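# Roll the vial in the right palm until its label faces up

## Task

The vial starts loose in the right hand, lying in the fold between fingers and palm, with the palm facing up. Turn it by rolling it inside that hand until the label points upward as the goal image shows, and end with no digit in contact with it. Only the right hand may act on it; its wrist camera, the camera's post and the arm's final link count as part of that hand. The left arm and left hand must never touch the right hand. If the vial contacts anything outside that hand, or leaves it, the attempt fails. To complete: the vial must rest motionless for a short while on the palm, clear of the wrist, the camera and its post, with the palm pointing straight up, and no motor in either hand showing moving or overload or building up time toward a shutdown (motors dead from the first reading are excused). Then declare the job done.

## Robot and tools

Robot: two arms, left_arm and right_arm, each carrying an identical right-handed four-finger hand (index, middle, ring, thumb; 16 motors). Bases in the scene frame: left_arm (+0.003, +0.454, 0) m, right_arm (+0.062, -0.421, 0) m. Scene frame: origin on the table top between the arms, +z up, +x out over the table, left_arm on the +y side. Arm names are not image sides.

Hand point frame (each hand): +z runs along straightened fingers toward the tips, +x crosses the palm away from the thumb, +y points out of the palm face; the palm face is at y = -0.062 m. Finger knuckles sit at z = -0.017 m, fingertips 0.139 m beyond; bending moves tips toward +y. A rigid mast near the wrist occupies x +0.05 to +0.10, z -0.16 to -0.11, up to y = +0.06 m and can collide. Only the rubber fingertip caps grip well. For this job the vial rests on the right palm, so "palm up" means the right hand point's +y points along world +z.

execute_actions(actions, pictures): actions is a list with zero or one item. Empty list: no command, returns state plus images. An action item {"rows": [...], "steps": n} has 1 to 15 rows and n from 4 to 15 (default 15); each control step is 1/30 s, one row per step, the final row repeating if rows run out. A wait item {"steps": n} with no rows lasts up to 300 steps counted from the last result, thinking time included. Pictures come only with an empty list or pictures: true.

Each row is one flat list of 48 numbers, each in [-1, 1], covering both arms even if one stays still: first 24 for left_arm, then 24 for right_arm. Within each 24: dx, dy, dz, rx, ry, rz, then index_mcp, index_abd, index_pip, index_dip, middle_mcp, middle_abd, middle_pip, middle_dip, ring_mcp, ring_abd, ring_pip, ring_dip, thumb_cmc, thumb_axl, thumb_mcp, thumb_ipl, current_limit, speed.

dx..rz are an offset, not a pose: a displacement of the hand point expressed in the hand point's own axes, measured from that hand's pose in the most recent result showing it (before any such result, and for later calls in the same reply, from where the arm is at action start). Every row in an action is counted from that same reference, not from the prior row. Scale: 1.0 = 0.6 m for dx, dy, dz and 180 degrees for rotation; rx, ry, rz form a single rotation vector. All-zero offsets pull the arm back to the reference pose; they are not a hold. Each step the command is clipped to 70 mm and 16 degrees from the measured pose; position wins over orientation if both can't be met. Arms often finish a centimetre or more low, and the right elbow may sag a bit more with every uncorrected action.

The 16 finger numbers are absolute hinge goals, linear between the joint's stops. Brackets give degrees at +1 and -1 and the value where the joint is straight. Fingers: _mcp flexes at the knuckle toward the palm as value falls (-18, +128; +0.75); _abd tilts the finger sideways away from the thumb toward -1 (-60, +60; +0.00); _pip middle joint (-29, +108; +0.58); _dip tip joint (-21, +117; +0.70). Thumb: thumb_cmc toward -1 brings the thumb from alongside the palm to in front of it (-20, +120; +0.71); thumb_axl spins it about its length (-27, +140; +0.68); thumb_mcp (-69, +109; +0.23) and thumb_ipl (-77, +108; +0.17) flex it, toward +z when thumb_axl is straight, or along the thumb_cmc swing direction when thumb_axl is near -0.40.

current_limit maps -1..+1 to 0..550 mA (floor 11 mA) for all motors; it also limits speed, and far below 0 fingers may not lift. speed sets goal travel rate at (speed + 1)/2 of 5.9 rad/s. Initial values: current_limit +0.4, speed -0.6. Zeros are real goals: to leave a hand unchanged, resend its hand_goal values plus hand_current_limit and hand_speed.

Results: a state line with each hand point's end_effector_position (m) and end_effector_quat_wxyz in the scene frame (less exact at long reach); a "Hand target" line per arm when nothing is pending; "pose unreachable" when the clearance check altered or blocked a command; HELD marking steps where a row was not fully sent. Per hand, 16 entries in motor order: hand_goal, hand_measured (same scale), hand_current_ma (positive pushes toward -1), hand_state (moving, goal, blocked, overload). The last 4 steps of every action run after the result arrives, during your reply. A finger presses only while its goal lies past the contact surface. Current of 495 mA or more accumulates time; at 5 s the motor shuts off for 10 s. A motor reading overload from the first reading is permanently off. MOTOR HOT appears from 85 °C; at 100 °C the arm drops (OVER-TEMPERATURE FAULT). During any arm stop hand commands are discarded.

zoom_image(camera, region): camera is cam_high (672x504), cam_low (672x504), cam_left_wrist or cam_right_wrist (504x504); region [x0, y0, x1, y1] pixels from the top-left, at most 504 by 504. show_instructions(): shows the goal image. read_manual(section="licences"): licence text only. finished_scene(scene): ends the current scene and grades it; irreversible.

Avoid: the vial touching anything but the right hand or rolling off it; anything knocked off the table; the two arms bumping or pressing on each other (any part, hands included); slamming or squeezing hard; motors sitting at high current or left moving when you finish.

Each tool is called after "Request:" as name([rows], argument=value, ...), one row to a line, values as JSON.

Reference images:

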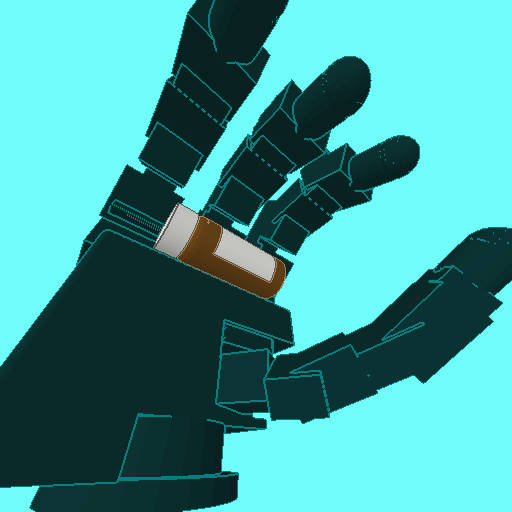

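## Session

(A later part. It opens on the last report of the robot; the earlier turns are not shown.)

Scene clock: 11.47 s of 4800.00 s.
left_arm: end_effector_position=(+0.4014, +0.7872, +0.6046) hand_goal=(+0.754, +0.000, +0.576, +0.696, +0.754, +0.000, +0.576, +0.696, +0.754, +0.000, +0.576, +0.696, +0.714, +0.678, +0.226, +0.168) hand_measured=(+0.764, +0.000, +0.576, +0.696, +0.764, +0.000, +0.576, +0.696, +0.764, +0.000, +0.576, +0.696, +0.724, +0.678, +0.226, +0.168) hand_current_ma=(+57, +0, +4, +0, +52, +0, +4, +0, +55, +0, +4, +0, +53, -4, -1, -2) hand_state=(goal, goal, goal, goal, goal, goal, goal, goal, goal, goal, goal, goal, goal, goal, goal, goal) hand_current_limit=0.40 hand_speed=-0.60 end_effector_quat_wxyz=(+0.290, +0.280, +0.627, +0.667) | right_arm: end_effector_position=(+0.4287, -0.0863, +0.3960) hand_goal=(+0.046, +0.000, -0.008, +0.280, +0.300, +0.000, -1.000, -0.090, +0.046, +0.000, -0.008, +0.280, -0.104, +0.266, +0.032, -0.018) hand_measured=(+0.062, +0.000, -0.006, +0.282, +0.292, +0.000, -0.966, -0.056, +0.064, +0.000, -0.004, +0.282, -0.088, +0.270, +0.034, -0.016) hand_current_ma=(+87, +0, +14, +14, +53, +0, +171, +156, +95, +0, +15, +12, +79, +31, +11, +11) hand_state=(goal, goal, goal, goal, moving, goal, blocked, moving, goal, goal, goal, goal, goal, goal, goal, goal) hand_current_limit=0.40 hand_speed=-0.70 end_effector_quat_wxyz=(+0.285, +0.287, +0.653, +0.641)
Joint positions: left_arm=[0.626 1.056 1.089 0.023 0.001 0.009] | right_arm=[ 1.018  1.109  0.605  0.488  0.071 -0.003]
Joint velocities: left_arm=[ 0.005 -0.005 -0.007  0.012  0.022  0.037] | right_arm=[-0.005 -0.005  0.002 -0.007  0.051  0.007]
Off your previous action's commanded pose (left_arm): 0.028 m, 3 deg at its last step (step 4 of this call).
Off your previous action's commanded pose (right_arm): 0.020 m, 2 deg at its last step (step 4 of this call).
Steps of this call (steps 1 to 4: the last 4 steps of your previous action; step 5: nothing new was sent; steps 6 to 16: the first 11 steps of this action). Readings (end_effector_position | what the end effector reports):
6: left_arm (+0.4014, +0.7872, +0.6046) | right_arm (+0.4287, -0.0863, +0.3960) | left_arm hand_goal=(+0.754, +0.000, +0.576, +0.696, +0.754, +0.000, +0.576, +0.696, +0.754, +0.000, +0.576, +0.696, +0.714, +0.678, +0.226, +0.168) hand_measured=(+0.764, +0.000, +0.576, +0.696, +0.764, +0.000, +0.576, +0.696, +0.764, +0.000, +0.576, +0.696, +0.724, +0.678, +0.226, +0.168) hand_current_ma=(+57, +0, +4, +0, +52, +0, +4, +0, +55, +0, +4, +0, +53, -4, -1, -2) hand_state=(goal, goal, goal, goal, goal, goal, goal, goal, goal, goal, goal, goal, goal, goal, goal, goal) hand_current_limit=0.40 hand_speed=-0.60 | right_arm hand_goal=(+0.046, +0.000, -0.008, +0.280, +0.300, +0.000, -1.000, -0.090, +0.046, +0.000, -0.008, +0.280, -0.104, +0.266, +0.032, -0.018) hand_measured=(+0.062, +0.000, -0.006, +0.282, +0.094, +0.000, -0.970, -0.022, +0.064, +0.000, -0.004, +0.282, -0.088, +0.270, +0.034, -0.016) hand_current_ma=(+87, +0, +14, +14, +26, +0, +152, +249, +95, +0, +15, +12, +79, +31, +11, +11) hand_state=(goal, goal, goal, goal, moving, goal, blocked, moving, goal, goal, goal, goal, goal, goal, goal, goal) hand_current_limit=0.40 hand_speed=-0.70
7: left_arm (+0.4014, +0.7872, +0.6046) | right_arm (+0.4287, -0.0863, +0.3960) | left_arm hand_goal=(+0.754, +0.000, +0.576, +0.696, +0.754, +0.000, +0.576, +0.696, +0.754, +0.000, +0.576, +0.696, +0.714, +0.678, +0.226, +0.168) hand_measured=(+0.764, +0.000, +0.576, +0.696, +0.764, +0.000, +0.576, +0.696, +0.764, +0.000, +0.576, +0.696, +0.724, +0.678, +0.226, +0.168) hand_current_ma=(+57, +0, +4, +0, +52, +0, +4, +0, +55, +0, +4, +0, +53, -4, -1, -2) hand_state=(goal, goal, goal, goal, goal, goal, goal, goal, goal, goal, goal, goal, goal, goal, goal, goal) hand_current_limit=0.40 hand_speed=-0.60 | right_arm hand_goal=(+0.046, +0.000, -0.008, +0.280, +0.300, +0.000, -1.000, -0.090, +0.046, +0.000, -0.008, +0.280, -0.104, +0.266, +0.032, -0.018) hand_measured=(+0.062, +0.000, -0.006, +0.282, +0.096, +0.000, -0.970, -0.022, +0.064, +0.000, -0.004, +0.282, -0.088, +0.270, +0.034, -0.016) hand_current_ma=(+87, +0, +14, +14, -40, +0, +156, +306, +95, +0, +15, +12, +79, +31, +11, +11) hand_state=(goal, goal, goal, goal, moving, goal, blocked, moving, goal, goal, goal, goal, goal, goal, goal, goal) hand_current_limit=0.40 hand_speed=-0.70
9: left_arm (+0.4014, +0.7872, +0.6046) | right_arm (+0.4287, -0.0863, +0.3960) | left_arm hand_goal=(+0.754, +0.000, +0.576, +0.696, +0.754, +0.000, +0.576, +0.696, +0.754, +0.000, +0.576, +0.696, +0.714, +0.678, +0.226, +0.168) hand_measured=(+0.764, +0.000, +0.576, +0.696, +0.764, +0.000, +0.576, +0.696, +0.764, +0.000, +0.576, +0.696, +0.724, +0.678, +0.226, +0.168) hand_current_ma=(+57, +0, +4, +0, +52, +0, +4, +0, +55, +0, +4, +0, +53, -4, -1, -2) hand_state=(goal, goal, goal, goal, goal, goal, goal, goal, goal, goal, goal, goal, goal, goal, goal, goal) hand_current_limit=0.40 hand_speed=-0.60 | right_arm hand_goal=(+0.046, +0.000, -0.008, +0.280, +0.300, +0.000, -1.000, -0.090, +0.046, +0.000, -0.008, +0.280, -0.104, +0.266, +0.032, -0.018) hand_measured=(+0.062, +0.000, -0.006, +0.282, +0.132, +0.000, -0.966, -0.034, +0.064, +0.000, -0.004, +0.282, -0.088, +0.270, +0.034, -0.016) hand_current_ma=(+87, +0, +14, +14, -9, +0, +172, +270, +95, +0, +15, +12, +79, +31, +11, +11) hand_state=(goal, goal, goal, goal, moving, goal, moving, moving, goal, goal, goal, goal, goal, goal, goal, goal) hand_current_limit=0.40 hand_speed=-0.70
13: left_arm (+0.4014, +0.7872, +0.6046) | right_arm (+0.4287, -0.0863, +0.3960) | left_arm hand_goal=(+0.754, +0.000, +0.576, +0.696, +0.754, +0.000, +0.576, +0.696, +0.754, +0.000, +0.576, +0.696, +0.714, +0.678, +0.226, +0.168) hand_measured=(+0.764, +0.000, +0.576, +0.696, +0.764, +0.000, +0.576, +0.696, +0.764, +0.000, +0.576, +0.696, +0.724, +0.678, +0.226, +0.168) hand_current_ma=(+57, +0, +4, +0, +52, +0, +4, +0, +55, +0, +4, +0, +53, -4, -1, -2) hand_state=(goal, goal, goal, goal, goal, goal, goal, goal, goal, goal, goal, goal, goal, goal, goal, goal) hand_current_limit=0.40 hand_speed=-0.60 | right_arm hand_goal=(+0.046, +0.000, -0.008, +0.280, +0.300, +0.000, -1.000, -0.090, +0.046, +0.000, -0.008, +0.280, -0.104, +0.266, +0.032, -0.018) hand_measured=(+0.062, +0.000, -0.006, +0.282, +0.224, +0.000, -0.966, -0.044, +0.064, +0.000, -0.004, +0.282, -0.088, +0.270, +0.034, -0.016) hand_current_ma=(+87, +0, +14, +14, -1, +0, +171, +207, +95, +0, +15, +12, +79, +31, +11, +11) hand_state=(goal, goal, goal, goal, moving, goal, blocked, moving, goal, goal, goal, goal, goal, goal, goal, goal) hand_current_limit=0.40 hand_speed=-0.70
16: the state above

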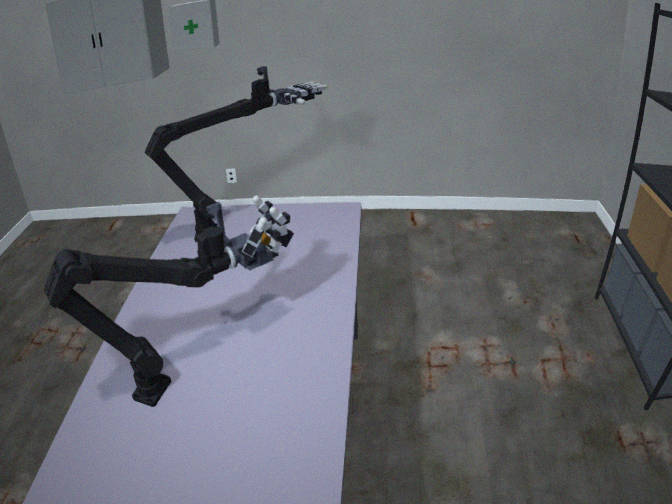

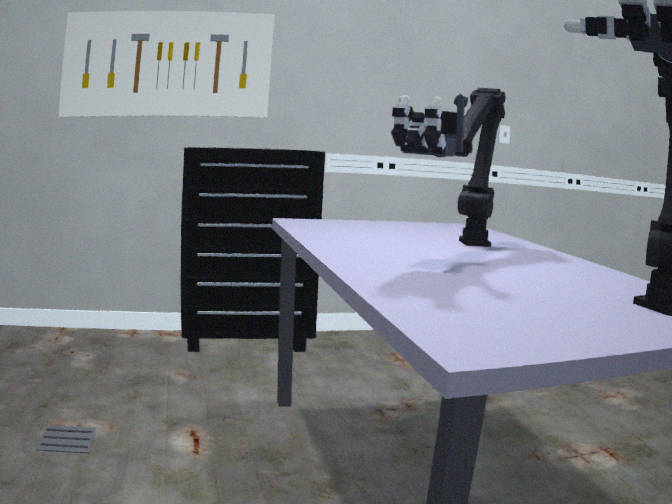

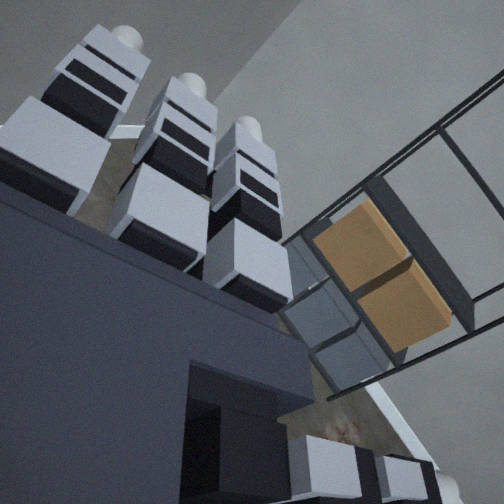

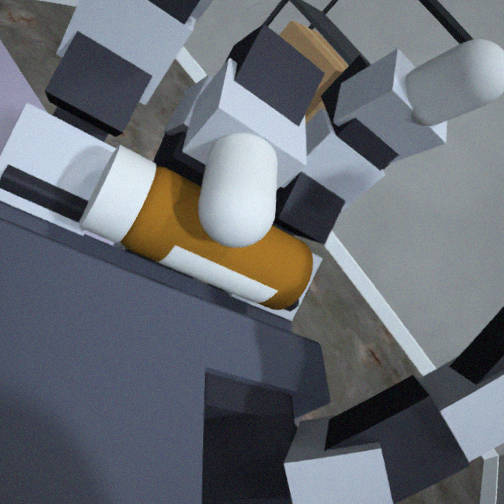

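Request:
execute_actions([
  {"rows": [[0,0.0463,-0.0099,-0.0163,0,0, 0.754,0,0.576,0.696,0.754,0,0.576,0.696,0.754,0,0.576,0.696,0.714,0.678,0.226,0.168,0.4,-0.6, 0,0.0333,0.0025,-0.0123,0.0004,0.001, -0.03,0,-0.008,0.28, 0.30,0,-1.0,0.14, 0.046,0,-0.008,0.28, -0.104,0.266,0.032,-0.018,0.4,-0.6],[0,0.0463,-0.0099,-0.0163,0,0, 0.754,0,0.576,0.696,0.754,0,0.576,0.696,0.754,0,0.576,0.696,0.714,0.678,0.226,0.168,0.4,-0.6, 0,0.0333,0.0025,-0.0123,0.0004,0.001, -0.03,0,-0.008,0.28, 0.30,0,-1.0,0.14, 0.046,0,-0.008,0.28, -0.104,0.266,0.032,-0.018,0.4,-0.6],[0,0.0463,-0.0099,-0.0163,0,0, 0.754,0,0.576,0.696,0.754,0,0.576,0.696,0.754,0,0.576,0.696,0.714,0.678,0.226,0.168,0.4,-0.6, 0,0.0333,0.0025,-0.0123,0.0004,0.001, -0.03,0,-0.008,0.28, 0.30,0,-1.0,0.14, 0.046,0,-0.008,0.28, -0.104,0.266,0.032,-0.018,0.4,-0.6],[0,0.0463,-0.0099,-0.0163,0,0, 0.754,0,0.576,0.696,0.754,0,0.576,0.696,0.754,0,0.576,0.696,0.714,0.678,0.226,0.168,0.4,-0.6, 0,0.0333,0.0025,-0.0123,0.0004,0.001, -0.03,0,-0.008,0.28, 0.30,0,-1.0,0.14, 0.046,0,-0.008,0.28, -0.104,0.266,0.032,-0.018,0.4,-0.6],[0,0.0463,-0.0099,-0.0163,0,0, 0.754,0,0.576,0.696,0.754,0,0.576,0.696,0.754,0,0.576,0.696,0.714,0.678,0.226,0.168,0.4,-0.6, 0,0.0333,0.0025,-0.0123,0.0004,0.001, -0.03,0,-0.008,0.28, 0.30,0,-1.0,0.14, 0.046,0,-0.008,0.28, -0.104,0.266,0.032,-0.018,0.4,-0.6],[0,0.0463,-0.0099,-0.0163,0,0, 0.754,0,0.576,0.696,0.754,0,0.576,0.696,0.754,0,0.576,0.696,0.714,0.678,0.226,0.168,0.4,-0.6, 0,0.0333,0.0025,-0.0123,0.0004,0.001, -0.03,0,-0.008,0.28, 0.30,0,-1.0,0.14, 0.046,0,-0.008,0.28, -0.104,0.266,0.032,-0.018,0.4,-0.6],[0,0.0463,-0.0099,-0.0163,0,0, 0.754,0,0.576,0.696,0.754,0,0.576,0.696,0.754,0,0.576,0.696,0.714,0.678,0.226,0.168,0.4,-0.6, 0,0.0333,0.0025,-0.0123,0.0004,0.001, -0.03,0,-0.008,0.28, 0.44,0,-1.0,0.14, 0.046,0,-0.008,0.28, -0.104,0.266,0.032,-0.018,0.4,-0.6]], "steps": 15},
], pictures=true)

Scene clock: 45.00 s of 4800.00 s.
left_arm: end_effector_position=(+0.4014, +0.7872, +0.6046) hand_goal=(+0.754, +0.000, +0.576, +0.696, +0.754, +0.000, +0.576, +0.696, +0.754, +0.000, +0.576, +0.696, +0.714, +0.678, +0.226, +0.168) hand_measured=(+0.764, +0.000, +0.576, +0.696, +0.764, +0.000, +0.576, +0.696, +0.764, +0.000, +0.576, +0.696, +0.724, +0.678, +0.226, +0.168) hand_current_ma=(+57, +0, +4, +0, +52, +0, +4, +0, +55, +0, +4, +0, +53, -4, -1, -2) hand_state=(goal, goal, goal, goal, goal, goal, goal, goal, goal, goal, goal, goal, goal, goal, goal, goal) hand_current_limit=0.40 hand_speed=-0.60 end_effector_quat_wxyz=(+0.290, +0.280, +0.627, +0.667) | right_arm: end_effector_position=(+0.4287, -0.0863, +0.3960) hand_goal=(-0.030, +0.000, -0.008, +0.280, +0.440, +0.000, -1.000, +0.140, +0.046, +0.000, -0.008, +0.280, -0.104, +0.266, +0.032, -0.018) hand_measured=(-0.016, +0.000, -0.006, +0.282, +0.382, +0.000, -1.000, +0.134, +0.064, +0.000, -0.004, +0.282, -0.088, +0.270, +0.034, -0.016) hand_current_ma=(+78, +0, +12, +13, -21, +0, +3, -17, +95, +0, +15, +12, +79, +31, +11, +11) hand_state=(goal, goal, goal, goal, moving, goal, goal, moving, goal, goal, goal, goal, goal, goal, goal, goal) hand_current_limit=0.40 hand_speed=-0.60 end_effector_quat_wxyz=(+0.285, +0.287, +0.653, +0.641)
Joint positions: left_arm=[0.626 1.056 1.089 0.023 0.001 0.009] | right_arm=[ 1.018  1.109  0.605  0.488  0.071 -0.003]
Joint velocities: left_arm=[-0.005 -0.005 -0.007 -0.012 -0.022  0.022] | right_arm=[-0.005  0.015  0.012  0.007  0.051  0.037]
Off your previous action's commanded pose (left_arm): 0.028 m, 3 deg at its last step (step 4 of this call).
Off your previous action's commanded pose (right_arm): 0.020 m, 2 deg at its last step (step 4 of this call).
Steps of this call (steps 1 to 4: the last 4 steps of your previous action; steps 5 to 90: nothing new was sent; then 30.17 s passed at rest; steps 91 to 101: the first 11 steps of this action). Readings (end_effector_position | what the end effector reports):
91: left_arm (+0.4014, +0.7872, +0.6046) | right_arm (+0.4287, -0.0863, +0.3960) | left_arm hand_goal=(+0.754, +0.000, +0.576, +0.696, +0.754, +0.000, +0.576, +0.696, +0.754, +0.000, +0.576, +0.696, +0.714, +0.678, +0.226, +0.168) hand_measured=(+0.764, +0.000, +0.576, +0.696, +0.764, +0.000, +0.576, +0.696, +0.764, +0.000, +0.576, +0.696, +0.724, +0.678, +0.226, +0.168) hand_current_ma=(+57, +0, +4, +0, +52, +0, +4, +0, +55, +0, +4, +0, +53, -4, -1, -2) hand_state=(goal, goal, goal, goal, goal, goal, goal, goal, goal, goal, goal, goal, goal, goal, goal, goal) hand_current_limit=0.40 hand_speed=-0.60 | right_arm hand_goal=(-0.030, +0.000, -0.008, +0.280, +0.300, +0.000, -1.000, +0.140, +0.046, +0.000, -0.008, +0.280, -0.104, +0.266, +0.032, -0.018) hand_measured=(+0.062, +0.000, -0.006, +0.282, +0.302, +0.000, -0.966, -0.056, +0.064, +0.000, -0.004, +0.282, -0.088, +0.270, +0.034, -0.016) hand_current_ma=(+87, +0, +14, +14, +8, +0, +171, +172, +95, +0, +15, +12, +79, +31, +11, +11) hand_state=(moving, goal, goal, goal, goal, goal, blocked, moving, goal, goal, goal, goal, goal, goal, goal, goal) hand_current_limit=0.40 hand_speed=-0.60
92: left_arm (+0.4014, +0.7872, +0.6046) | right_arm (+0.4287, -0.0863, +0.3960) | left_arm hand_goal=(+0.754, +0.000, +0.576, +0.696, +0.754, +0.000, +0.576, +0.696, +0.754, +0.000, +0.576, +0.696, +0.714, +0.678, +0.226, +0.168) hand_measured=(+0.764, +0.000, +0.576, +0.696, +0.764, +0.000, +0.576, +0.696, +0.764, +0.000, +0.576, +0.696, +0.724, +0.678, +0.226, +0.168) hand_current_ma=(+57, +0, +4, +0, +52, +0, +4, +0, +55, +0, +4, +0, +53, -4, -1, -2) hand_state=(goal, goal, goal, goal, goal, goal, goal, goal, goal, goal, goal, goal, goal, goal, goal, goal) hand_current_limit=0.40 hand_speed=-0.60 | right_arm hand_goal=(-0.030, +0.000, -0.008, +0.280, +0.300, +0.000, -1.000, +0.140, +0.046, +0.000, -0.008, +0.280, -0.104, +0.266, +0.032, -0.018) hand_measured=(+0.060, +0.000, -0.006, +0.282, +0.302, +0.000, -0.966, -0.056, +0.064, +0.000, -0.004, +0.282, -0.088, +0.270, +0.034, -0.016) hand_current_ma=(+196, +0, +14, +14, +8, +0, +171, +26, +95, +0, +15, +12, +79, +31, +11, +11) hand_state=(moving, goal, goal, goal, goal, goal, blocked, moving, goal, goal, goal, goal, goal, goal, goal, goal) hand_current_limit=0.40 hand_speed=-0.60
94: left_arm (+0.4014, +0.7872, +0.6046) | right_arm (+0.4287, -0.0863, +0.3960) | left_arm hand_goal=(+0.754, +0.000, +0.576, +0.696, +0.754, +0.000, +0.576, +0.696, +0.754, +0.000, +0.576, +0.696, +0.714, +0.678, +0.226, +0.168) hand_measured=(+0.764, +0.000, +0.576, +0.696, +0.764, +0.000, +0.576, +0.696, +0.764, +0.000, +0.576, +0.696, +0.724, +0.678, +0.226, +0.168) hand_current_ma=(+57, +0, +4, +0, +52, +0, +4, +0, +55, +0, +4, +0, +53, -4, -1, -2) hand_state=(goal, goal, goal, goal, goal, goal, goal, goal, goal, goal, goal, goal, goal, goal, goal, goal) hand_current_limit=0.40 hand_speed=-0.60 | right_arm hand_goal=(-0.030, +0.000, -0.008, +0.280, +0.300, +0.000, -1.000, +0.140, +0.046, +0.000, -0.008, +0.280, -0.104, +0.266, +0.032, -0.018) hand_measured=(+0.018, +0.000, -0.006, +0.282, +0.302, +0.000, -0.980, -0.028, +0.064, +0.000, -0.004, +0.282, -0.088, +0.270, +0.034, -0.016) hand_current_ma=(+105, +0, +13, +13, +17, +0, +30, -52, +95, +0, +15, +12, +79, +31, +11, +11) hand_state=(moving, goal, goal, goal, goal, goal, moving, moving, goal, goal, goal, goal, goal, goal, goal, goal) hand_current_limit=0.40 hand_speed=-0.60
98: left_arm (+0.4014, +0.7872, +0.6046) | right_arm (+0.4287, -0.0863, +0.3960) | left_arm hand_goal=(+0.754, +0.000, +0.576, +0.696, +0.754, +0.000, +0.576, +0.696, +0.754, +0.000, +0.576, +0.696, +0.714, +0.678, +0.226, +0.168) hand_measured=(+0.764, +0.000, +0.576, +0.696, +0.764, +0.000, +0.576, +0.696, +0.764, +0.000, +0.576, +0.696, +0.724, +0.678, +0.226, +0.168) hand_current_ma=(+57, +0, +4, +0, +52, +0, +4, +0, +55, +0, +4, +0, +53, -4, -1, -2) hand_state=(goal, goal, goal, goal, goal, goal, goal, goal, goal, goal, goal, goal, goal, goal, goal, goal) hand_current_limit=0.40 hand_speed=-0.60 | right_arm hand_goal=(-0.030, +0.000, -0.008, +0.280, +0.440, +0.000, -1.000, +0.140, +0.046, +0.000, -0.008, +0.280, -0.104, +0.266, +0.032, -0.018) hand_measured=(-0.016, +0.000, -0.006, +0.282, +0.306, +0.000, -0.998, +0.086, +0.064, +0.000, -0.004, +0.282, -0.088, +0.270, +0.034, -0.016) hand_current_ma=(+78, +0, +12, +13, -65, +0, +0, -68, +95, +0, +15, +12, +79, +31, +11, +11) hand_state=(goal, goal, goal, goal, moving, goal, moving, moving, goal, goal, goal, goal, goal, goal, goal, goal) hand_current_limit=0.40 hand_speed=-0.60
101: the state above

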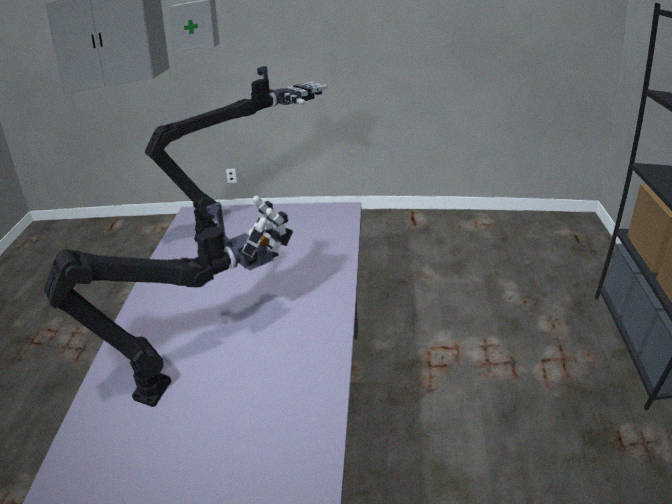

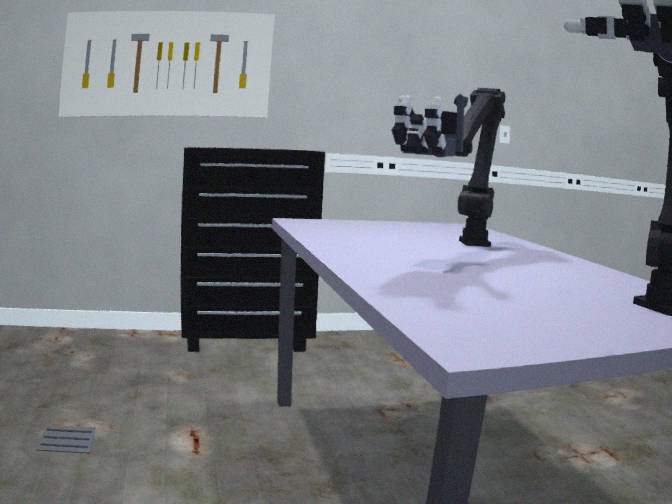

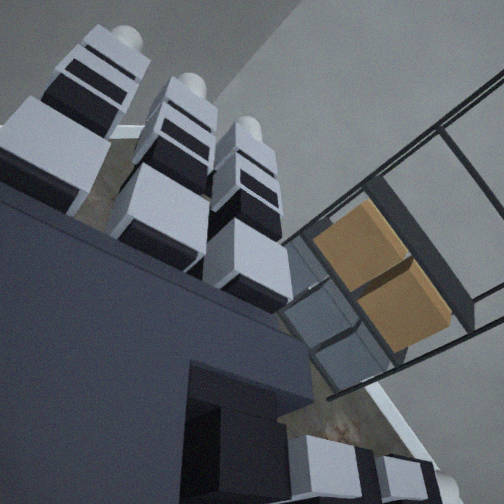

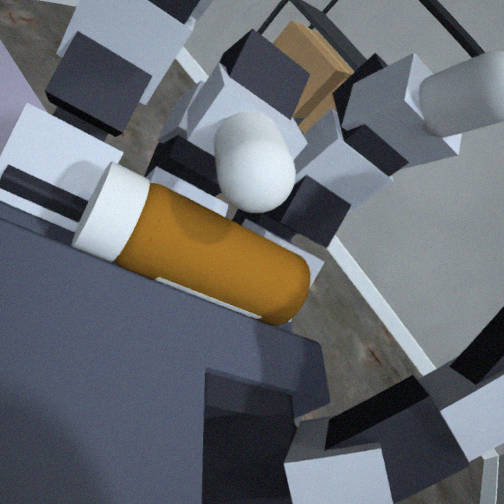

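Request:
execute_actions([
  {"rows": [[0,0.0463,-0.0099,-0.0163,0,0, 0.754,0,0.576,0.696,0.754,0,0.576,0.696,0.754,0,0.576,0.696,0.714,0.678,0.226,0.168,0.4,-0.6, 0,0.0333,0.0025,-0.0123,0.0004,0.001, -0.03,0,-0.008,0.28, 0.44,0,-1.0,-0.18, 0.046,0,-0.008,0.28, -0.104,0.266,0.032,-0.018,0.4,-0.5]], "steps": 15},
], pictures=true)

Scene clock: 45.53 s of 4800.00 s.
left_arm: end_effector_position=(+0.4014, +0.7872, +0.6046) hand_goal=(+0.754, +0.000, +0.576, +0.696, +0.754, +0.000, +0.576, +0.696, +0.754, +0.000, +0.576, +0.696, +0.714, +0.678, +0.226, +0.168) hand_measured=(+0.764, +0.000, +0.576, +0.696, +0.764, +0.000, +0.576, +0.696, +0.764, +0.000, +0.576, +0.696, +0.724, +0.678, +0.226, +0.168) hand_current_ma=(+57, +0, +4, +0, +52, +0, +4, +0, +55, +0, +4, +0, +53, -4, -1, -2) hand_state=(goal, goal, goal, goal, goal, goal, goal, goal, goal, goal, goal, goal, goal, goal, goal, goal) hand_current_limit=0.40 hand_speed=-0.60 end_effector_quat_wxyz=(+0.290, +0.280, +0.627, +0.667) | right_arm: end_effector_position=(+0.4287, -0.0863, +0.3960) hand_goal=(-0.030, +0.000, -0.008, +0.280, +0.440, +0.000, -1.000, -0.180, +0.046, +0.000, -0.008, +0.280, -0.104, +0.266, +0.032, -0.018) hand_measured=(-0.016, +0.000, -0.006, +0.282, +0.446, +0.000, -0.980, -0.126, +0.064, +0.000, -0.004, +0.282, -0.088, +0.270, +0.034, -0.016) hand_current_ma=(+78, +0, +12, +13, +42, +0, +141, +248, +95, +0, +15, +12, +79, +31, +11, +11) hand_state=(goal, goal, goal, goal, moving, goal, moving, moving, goal, goal, goal, goal, goal, goal, goal, goal) hand_current_limit=0.40 hand_speed=-0.50 end_effector_quat_wxyz=(+0.285, +0.287, +0.653, +0.641)
Joint positions: left_arm=[0.626 1.056 1.089 0.023 0.001 0.009] | right_arm=[ 1.018  1.109  0.605  0.488  0.071 -0.003]
Joint velocities: left_arm=[-0.015  0.005 -0.002 -0.007  0.007  0.022] | right_arm=[ 0.015 -0.024 -0.002 -0.002  0.007  0.022]
Off your previous action's commanded pose (left_arm): 0.028 m, 3 deg at its last step (step 4 of this call).
Off your previous action's commanded pose (right_arm): 0.020 m, 2 deg at its last step (step 4 of this call).
Steps of this call (steps 1 to 4: the last 4 steps of your previous action; step 5: nothing new was sent; steps 6 to 16: the first 11 steps of this action). Readings (end_effector_position | what the end effector reports):
6: left_arm (+0.4014, +0.7872, +0.6046) | right_arm (+0.4287, -0.0863, +0.3960) | left_arm hand_goal=(+0.754, +0.000, +0.576, +0.696, +0.754, +0.000, +0.576, +0.696, +0.754, +0.000, +0.576, +0.696, +0.714, +0.678, +0.226, +0.168) hand_measured=(+0.764, +0.000, +0.576, +0.696, +0.764, +0.000, +0.576, +0.696, +0.764, +0.000, +0.576, +0.696, +0.724, +0.678, +0.226, +0.168) hand_current_ma=(+57, +0, +4, +0, +52, +0, +4, +0, +55, +0, +4, +0, +53, -4, -1, -2) hand_state=(goal, goal, goal, goal, goal, goal, goal, goal, goal, goal, goal, goal, goal, goal, goal, goal) hand_current_limit=0.40 hand_speed=-0.60 | right_arm hand_goal=(-0.030, +0.000, -0.008, +0.280, +0.440, +0.000, -1.000, -0.180, +0.046, +0.000, -0.008, +0.280, -0.104, +0.266, +0.032, -0.018) hand_measured=(-0.016, +0.000, -0.006, +0.282, +0.444, +0.000, -1.000, +0.136, +0.064, +0.000, -0.004, +0.282, -0.088, +0.270, +0.034, -0.016) hand_current_ma=(+78, +0, +12, +13, +24, +0, +3, -22, +95, +0, +15, +12, +79, +31, +11, +11) hand_state=(goal, goal, goal, goal, goal, goal, goal, moving, goal, goal, goal, goal, goal, goal, goal, goal) hand_current_limit=0.40 hand_speed=-0.50
7: left_arm (+0.4014, +0.7872, +0.6046) | right_arm (+0.4287, -0.0863, +0.3960) | left_arm hand_goal=(+0.754, +0.000, +0.576, +0.696, +0.754, +0.000, +0.576, +0.696, +0.754, +0.000, +0.576, +0.696, +0.714, +0.678, +0.226, +0.168) hand_measured=(+0.764, +0.000, +0.576, +0.696, +0.764, +0.000, +0.576, +0.696, +0.764, +0.000, +0.576, +0.696, +0.724, +0.678, +0.226, +0.168) hand_current_ma=(+57, +0, +4, +0, +52, +0, +4, +0, +55, +0, +4, +0, +53, -4, -1, -2) hand_state=(goal, goal, goal, goal, goal, goal, goal, goal, goal, goal, goal, goal, goal, goal, goal, goal) hand_current_limit=0.40 hand_speed=-0.60 | right_arm hand_goal=(-0.030, +0.000, -0.008, +0.280, +0.440, +0.000, -1.000, -0.180, +0.046, +0.000, -0.008, +0.280, -0.104, +0.266, +0.032, -0.018) hand_measured=(-0.016, +0.000, -0.006, +0.282, +0.444, +0.000, -1.000, +0.134, +0.064, +0.000, -0.004, +0.282, -0.088, +0.270, +0.034, -0.016) hand_current_ma=(+78, +0, +12, +13, +24, +0, +3, +102, +95, +0, +15, +12, +79, +31, +11, +11) hand_state=(goal, goal, goal, goal, goal, goal, goal, moving, goal, goal, goal, goal, goal, goal, goal, goal) hand_current_limit=0.40 hand_speed=-0.50
9: left_arm (+0.4014, +0.7872, +0.6046) | right_arm (+0.4287, -0.0863, +0.3960) | left_arm hand_goal=(+0.754, +0.000, +0.576, +0.696, +0.754, +0.000, +0.576, +0.696, +0.754, +0.000, +0.576, +0.696, +0.714, +0.678, +0.226, +0.168) hand_measured=(+0.764, +0.000, +0.576, +0.696, +0.764, +0.000, +0.576, +0.696, +0.764, +0.000, +0.576, +0.696, +0.724, +0.678, +0.226, +0.168) hand_current_ma=(+57, +0, +4, +0, +52, +0, +4, +0, +55, +0, +4, +0, +53, -4, -1, -2) hand_state=(goal, goal, goal, goal, goal, goal, goal, goal, goal, goal, goal, goal, goal, goal, goal, goal) hand_current_limit=0.40 hand_speed=-0.60 | right_arm hand_goal=(-0.030, +0.000, -0.008, +0.280, +0.440, +0.000, -1.000, -0.180, +0.046, +0.000, -0.008, +0.280, -0.104, +0.266, +0.032, -0.018) hand_measured=(-0.016, +0.000, -0.006, +0.282, +0.444, +0.000, -1.000, +0.076, +0.064, +0.000, -0.004, +0.282, -0.088, +0.270, +0.034, -0.016) hand_current_ma=(+78, +0, +12, +13, +24, +0, +3, +58, +95, +0, +15, +12, +79, +31, +11, +11) hand_state=(goal, goal, goal, goal, goal, goal, goal, moving, goal, goal, goal, goal, goal, goal, goal, goal) hand_current_limit=0.40 hand_speed=-0.50
13: left_arm (+0.4014, +0.7872, +0.6046) | right_arm (+0.4287, -0.0863, +0.3960) | left_arm hand_goal=(+0.754, +0.000, +0.576, +0.696, +0.754, +0.000, +0.576, +0.696, +0.754, +0.000, +0.576, +0.696, +0.714, +0.678, +0.226, +0.168) hand_measured=(+0.764, +0.000, +0.576, +0.696, +0.764, +0.000, +0.576, +0.696, +0.764, +0.000, +0.576, +0.696, +0.724, +0.678, +0.226, +0.168) hand_current_ma=(+57, +0, +4, +0, +52, +0, +4, +0, +55, +0, +4, +0, +53, -4, -1, -2) hand_state=(goal, goal, goal, goal, goal, goal, goal, goal, goal, goal, goal, goal, goal, goal, goal, goal) hand_current_limit=0.40 hand_speed=-0.60 | right_arm hand_goal=(-0.030, +0.000, -0.008, +0.280, +0.440, +0.000, -1.000, -0.180, +0.046, +0.000, -0.008, +0.280, -0.104, +0.266, +0.032, -0.018) hand_measured=(-0.016, +0.000, -0.006, +0.282, +0.444, +0.000, -1.000, -0.070, +0.064, +0.000, -0.004, +0.282, -0.088, +0.270, +0.034, -0.016) hand_current_ma=(+78, +0, +12, +13, +24, +0, +3, +60, +95, +0, +15, +12, +79, +31, +11, +11) hand_state=(goal, goal, goal, goal, goal, goal, goal, moving, goal, goal, goal, goal, goal, goal, goal, goal) hand_current_limit=0.40 hand_speed=-0.50
16: the state above

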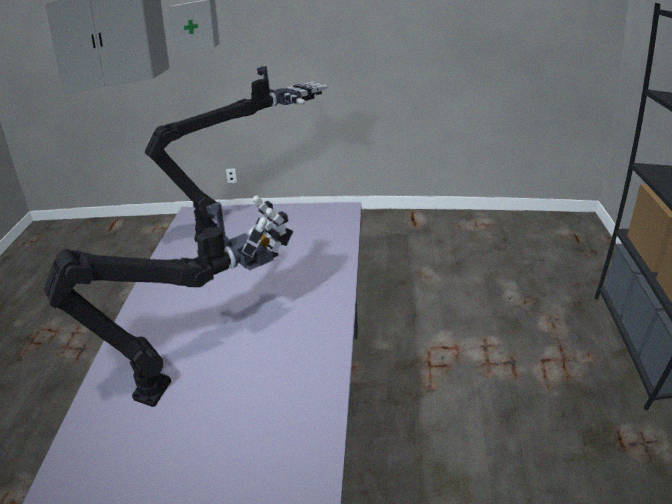

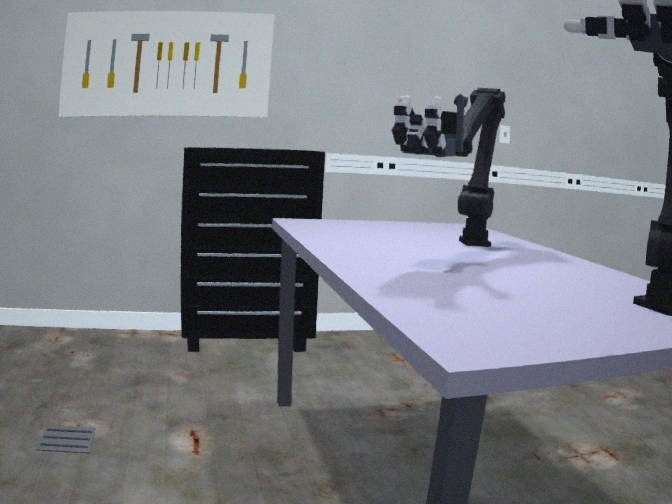

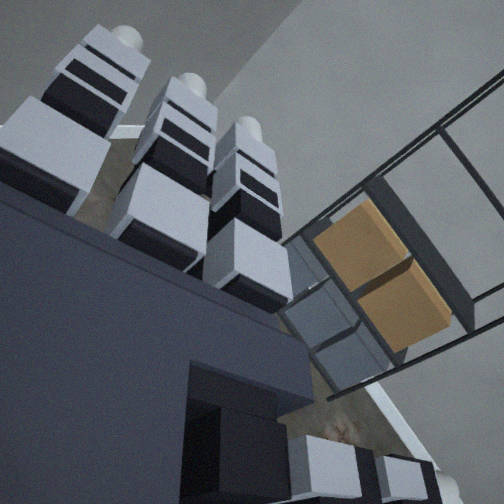

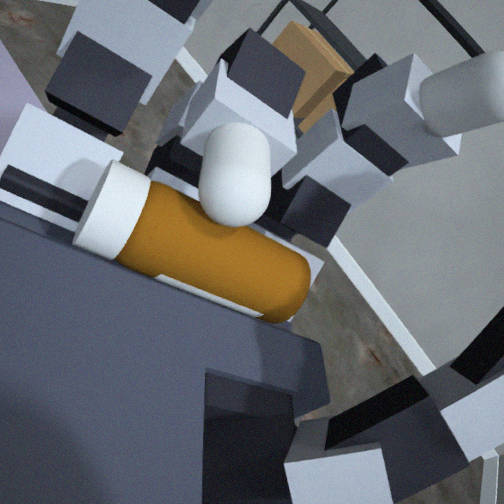

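Request:
execute_actions([
  {"rows": [[0,0.0463,-0.0099,-0.0163,0,0, 0.754,0,0.576,0.696,0.754,0,0.576,0.696,0.754,0,0.576,0.696,0.714,0.678,0.226,0.168,0.4,-0.6, 0,0.0333,0.0025,-0.0123,0.0004,0.001, -0.03,0,-0.008,0.28, 0.59,0,-1.0,-0.265, 0.046,0,-0.008,0.28, -0.104,0.266,0.032,-0.018,0.4,-0.75]], "steps": 15},
], pictures=true)

Scene clock: 46.17 s of 4800.00 s.
left_arm: end_effector_position=(+0.4014, +0.7872, +0.6046) hand_goal=(+0.754, +0.000, +0.576, +0.696, +0.754, +0.000, +0.576, +0.696, +0.754, +0.000, +0.576, +0.696, +0.714, +0.678, +0.226, +0.168) hand_measured=(+0.764, +0.000, +0.576, +0.696, +0.764, +0.000, +0.576, +0.696, +0.764, +0.000, +0.576, +0.696, +0.724, +0.678, +0.226, +0.168) hand_current_ma=(+57, +0, +4, +0, +52, +0, +4, +0, +55, +0, +4, +0, +53, -4, -1, -2) hand_state=(goal, goal, goal, goal, goal, goal, goal, goal, goal, goal, goal, goal, goal, goal, goal, goal) hand_current_limit=0.40 hand_speed=-0.60 end_effector_quat_wxyz=(+0.290, +0.280, +0.627, +0.667) | right_arm: end_effector_position=(+0.4287, -0.0863, +0.3960) hand_goal=(-0.030, +0.000, -0.008, +0.280, +0.590, +0.000, -1.000, -0.264, +0.046, +0.000, -0.008, +0.280, -0.104, +0.266, +0.032, -0.018) hand_measured=(-0.016, +0.000, -0.006, +0.282, +0.598, +0.000, -0.964, -0.186, +0.064, +0.000, -0.004, +0.282, -0.088, +0.270, +0.034, -0.016) hand_current_ma=(+78, +0, +12, +13, +65, +0, +192, +358, +95, +0, +15, +12, +79, +31, +11, +11) hand_state=(goal, goal, goal, goal, moving, goal, moving, moving, goal, goal, goal, goal, goal, goal, goal, goal) hand_current_limit=0.40 hand_speed=-0.75 end_effector_quat_wxyz=(+0.285, +0.287, +0.653, +0.641)
Joint positions: left_arm=[0.626 1.056 1.089 0.023 0.001 0.009] | right_arm=[ 1.018  1.109  0.605  0.488  0.071 -0.003]
Joint velocities: left_arm=[-0.005  0.005  0.002 -0.002 -0.037  0.007] | right_arm=[-0.005 -0.015 -0.007 -0.002  0.037 -0.037]
Off your previous action's commanded pose (left_arm): 0.028 m, 3 deg at its last step (step 4 of this call).
Off your previous action's commanded pose (right_arm): 0.020 m, 2 deg at its last step (step 4 of this call).
Steps of this call (steps 1 to 4: the last 4 steps of your previous action; steps 5 to 8: nothing new was sent; steps 9 to 19: the first 11 steps of this action). Readings (end_effector_position | what the end effector reports):
9: left_arm (+0.4014, +0.7872, +0.6046) | right_arm (+0.4287, -0.0863, +0.3960) | left_arm hand_goal=(+0.754, +0.000, +0.576, +0.696, +0.754, +0.000, +0.576, +0.696, +0.754, +0.000, +0.576, +0.696, +0.714, +0.678, +0.226, +0.168) hand_measured=(+0.764, +0.000, +0.576, +0.696, +0.764, +0.000, +0.576, +0.696, +0.764, +0.000, +0.576, +0.696, +0.724, +0.678, +0.226, +0.168) hand_current_ma=(+57, +0, +4, +0, +52, +0, +4, +0, +55, +0, +4, +0, +53, -4, -1, -2) hand_state=(goal, goal, goal, goal, goal, goal, goal, goal, goal, goal, goal, goal, goal, goal, goal, goal) hand_current_limit=0.40 hand_speed=-0.60 | right_arm hand_goal=(-0.030, +0.000, -0.008, +0.280, +0.590, +0.000, -1.000, -0.264, +0.046, +0.000, -0.008, +0.280, -0.104, +0.266, +0.032, -0.018) hand_measured=(-0.016, +0.000, -0.006, +0.282, +0.448, +0.000, -0.976, -0.130, +0.064, +0.000, -0.004, +0.282, -0.088, +0.270, +0.034, -0.016) hand_current_ma=(+78, +0, +12, +13, +40, +0, +125, +249, +95, +0, +15, +12, +79, +31, +11, +11) hand_state=(goal, goal, goal, goal, moving, goal, blocked, moving, goal, goal, goal, goal, goal, goal, goal, goal) hand_current_limit=0.40 hand_speed=-0.75
10: left_arm (+0.4014, +0.7872, +0.6046) | right_arm (+0.4287, -0.0863, +0.3960) | left_arm hand_goal=(+0.754, +0.000, +0.576, +0.696, +0.754, +0.000, +0.576, +0.696, +0.754, +0.000, +0.576, +0.696, +0.714, +0.678, +0.226, +0.168) hand_measured=(+0.764, +0.000, +0.576, +0.696, +0.764, +0.000, +0.576, +0.696, +0.764, +0.000, +0.576, +0.696, +0.724, +0.678, +0.226, +0.168) hand_current_ma=(+57, +0, +4, +0, +52, +0, +4, +0, +55, +0, +4, +0, +53, -4, -1, -2) hand_state=(goal, goal, goal, goal, goal, goal, goal, goal, goal, goal, goal, goal, goal, goal, goal, goal) hand_current_limit=0.40 hand_speed=-0.60 | right_arm hand_goal=(-0.030, +0.000, -0.008, +0.280, +0.590, +0.000, -1.000, -0.264, +0.046, +0.000, -0.008, +0.280, -0.104, +0.266, +0.032, -0.018) hand_measured=(-0.016, +0.000, -0.006, +0.282, +0.448, +0.000, -0.976, -0.132, +0.064, +0.000, -0.004, +0.282, -0.088, +0.270, +0.034, -0.016) hand_current_ma=(+78, +0, +12, +13, -12, +0, +130, +309, +95, +0, +15, +12, +79, +31, +11, +11) hand_state=(goal, goal, goal, goal, moving, goal, blocked, moving, goal, goal, goal, goal, goal, goal, goal, goal) hand_current_limit=0.40 hand_speed=-0.75
12: left_arm (+0.4014, +0.7872, +0.6046) | right_arm (+0.4287, -0.0863, +0.3960) | left_arm hand_goal=(+0.754, +0.000, +0.576, +0.696, +0.754, +0.000, +0.576, +0.696, +0.754, +0.000, +0.576, +0.696, +0.714, +0.678, +0.226, +0.168) hand_measured=(+0.764, +0.000, +0.576, +0.696, +0.764, +0.000, +0.576, +0.696, +0.764, +0.000, +0.576, +0.696, +0.724, +0.678, +0.226, +0.168) hand_current_ma=(+57, +0, +4, +0, +52, +0, +4, +0, +55, +0, +4, +0, +53, -4, -1, -2) hand_state=(goal, goal, goal, goal, goal, goal, goal, goal, goal, goal, goal, goal, goal, goal, goal, goal) hand_current_limit=0.40 hand_speed=-0.60 | right_arm hand_goal=(-0.030, +0.000, -0.008, +0.280, +0.590, +0.000, -1.000, -0.264, +0.046, +0.000, -0.008, +0.280, -0.104, +0.266, +0.032, -0.018) hand_measured=(-0.016, +0.000, -0.006, +0.282, +0.478, +0.000, -0.970, -0.146, +0.064, +0.000, -0.004, +0.282, -0.088, +0.270, +0.034, -0.016) hand_current_ma=(+78, +0, +12, +13, +18, +0, +166, +327, +95, +0, +15, +12, +79, +31, +11, +11) hand_state=(goal, goal, goal, goal, moving, goal, moving, moving, goal, goal, goal, goal, goal, goal, goal, goal) hand_current_limit=0.40 hand_speed=-0.75
16: left_arm (+0.4014, +0.7872, +0.6046) | right_arm (+0.4287, -0.0863, +0.3960) | left_arm hand_goal=(+0.754, +0.000, +0.576, +0.696, +0.754, +0.000, +0.576, +0.696, +0.754, +0.000, +0.576, +0.696, +0.714, +0.678, +0.226, +0.168) hand_measured=(+0.764, +0.000, +0.576, +0.696, +0.764, +0.000, +0.576, +0.696, +0.764, +0.000, +0.576, +0.696, +0.724, +0.678, +0.226, +0.168) hand_current_ma=(+57, +0, +4, +0, +52, +0, +4, +0, +55, +0, +4, +0, +53, -4, -1, -2) hand_state=(goal, goal, goal, goal, goal, goal, goal, goal, goal, goal, goal, goal, goal, goal, goal, goal) hand_current_limit=0.40 hand_speed=-0.60 | right_arm hand_goal=(-0.030, +0.000, -0.008, +0.280, +0.590, +0.000, -1.000, -0.264, +0.046, +0.000, -0.008, +0.280, -0.104, +0.266, +0.032, -0.018) hand_measured=(-0.016, +0.000, -0.006, +0.282, +0.558, +0.000, -0.964, -0.170, +0.064, +0.000, -0.004, +0.282, -0.088, +0.270, +0.034, -0.016) hand_current_ma=(+78, +0, +12, +13, +29, +0, +184, +342, +95, +0, +15, +12, +79, +31, +11, +11) hand_state=(goal, goal, goal, goal, moving, goal, moving, moving, goal, goal, goal, goal, goal, goal, goal, goal) hand_current_limit=0.40 hand_speed=-0.75
19: the state above

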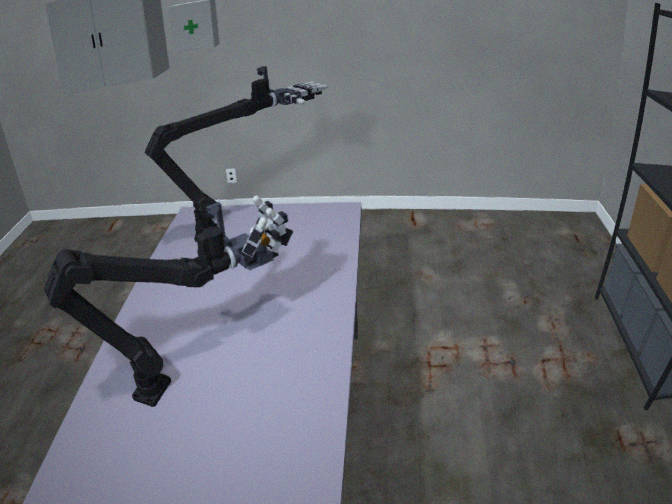

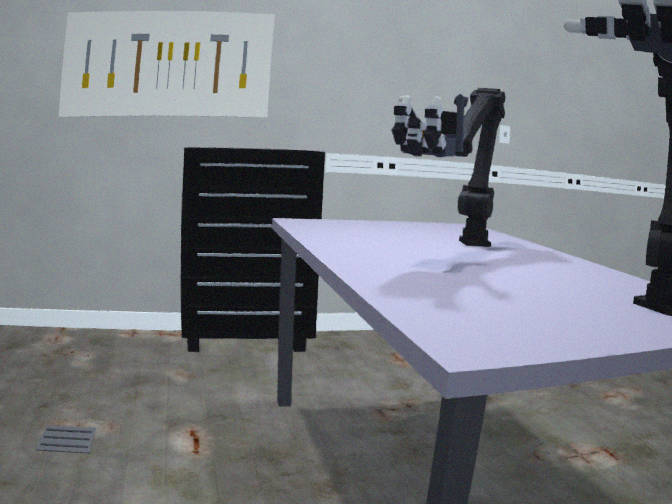

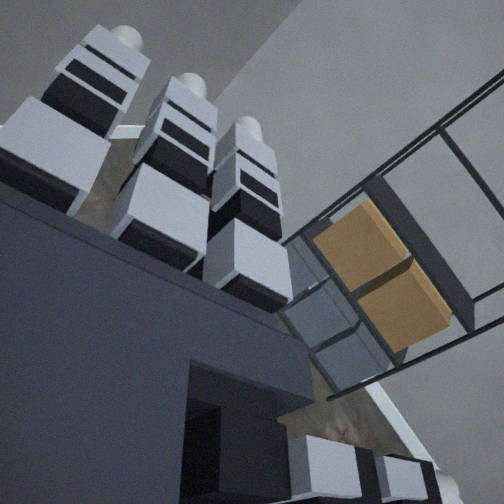

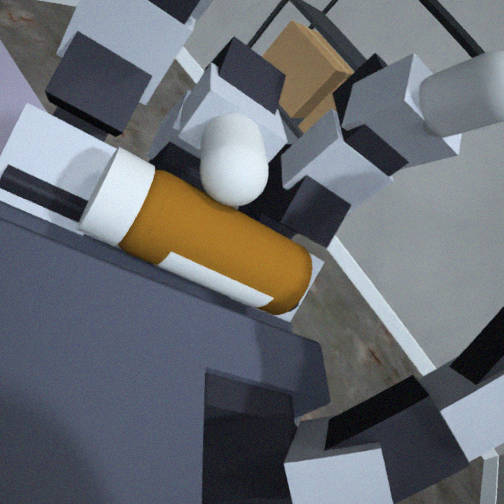

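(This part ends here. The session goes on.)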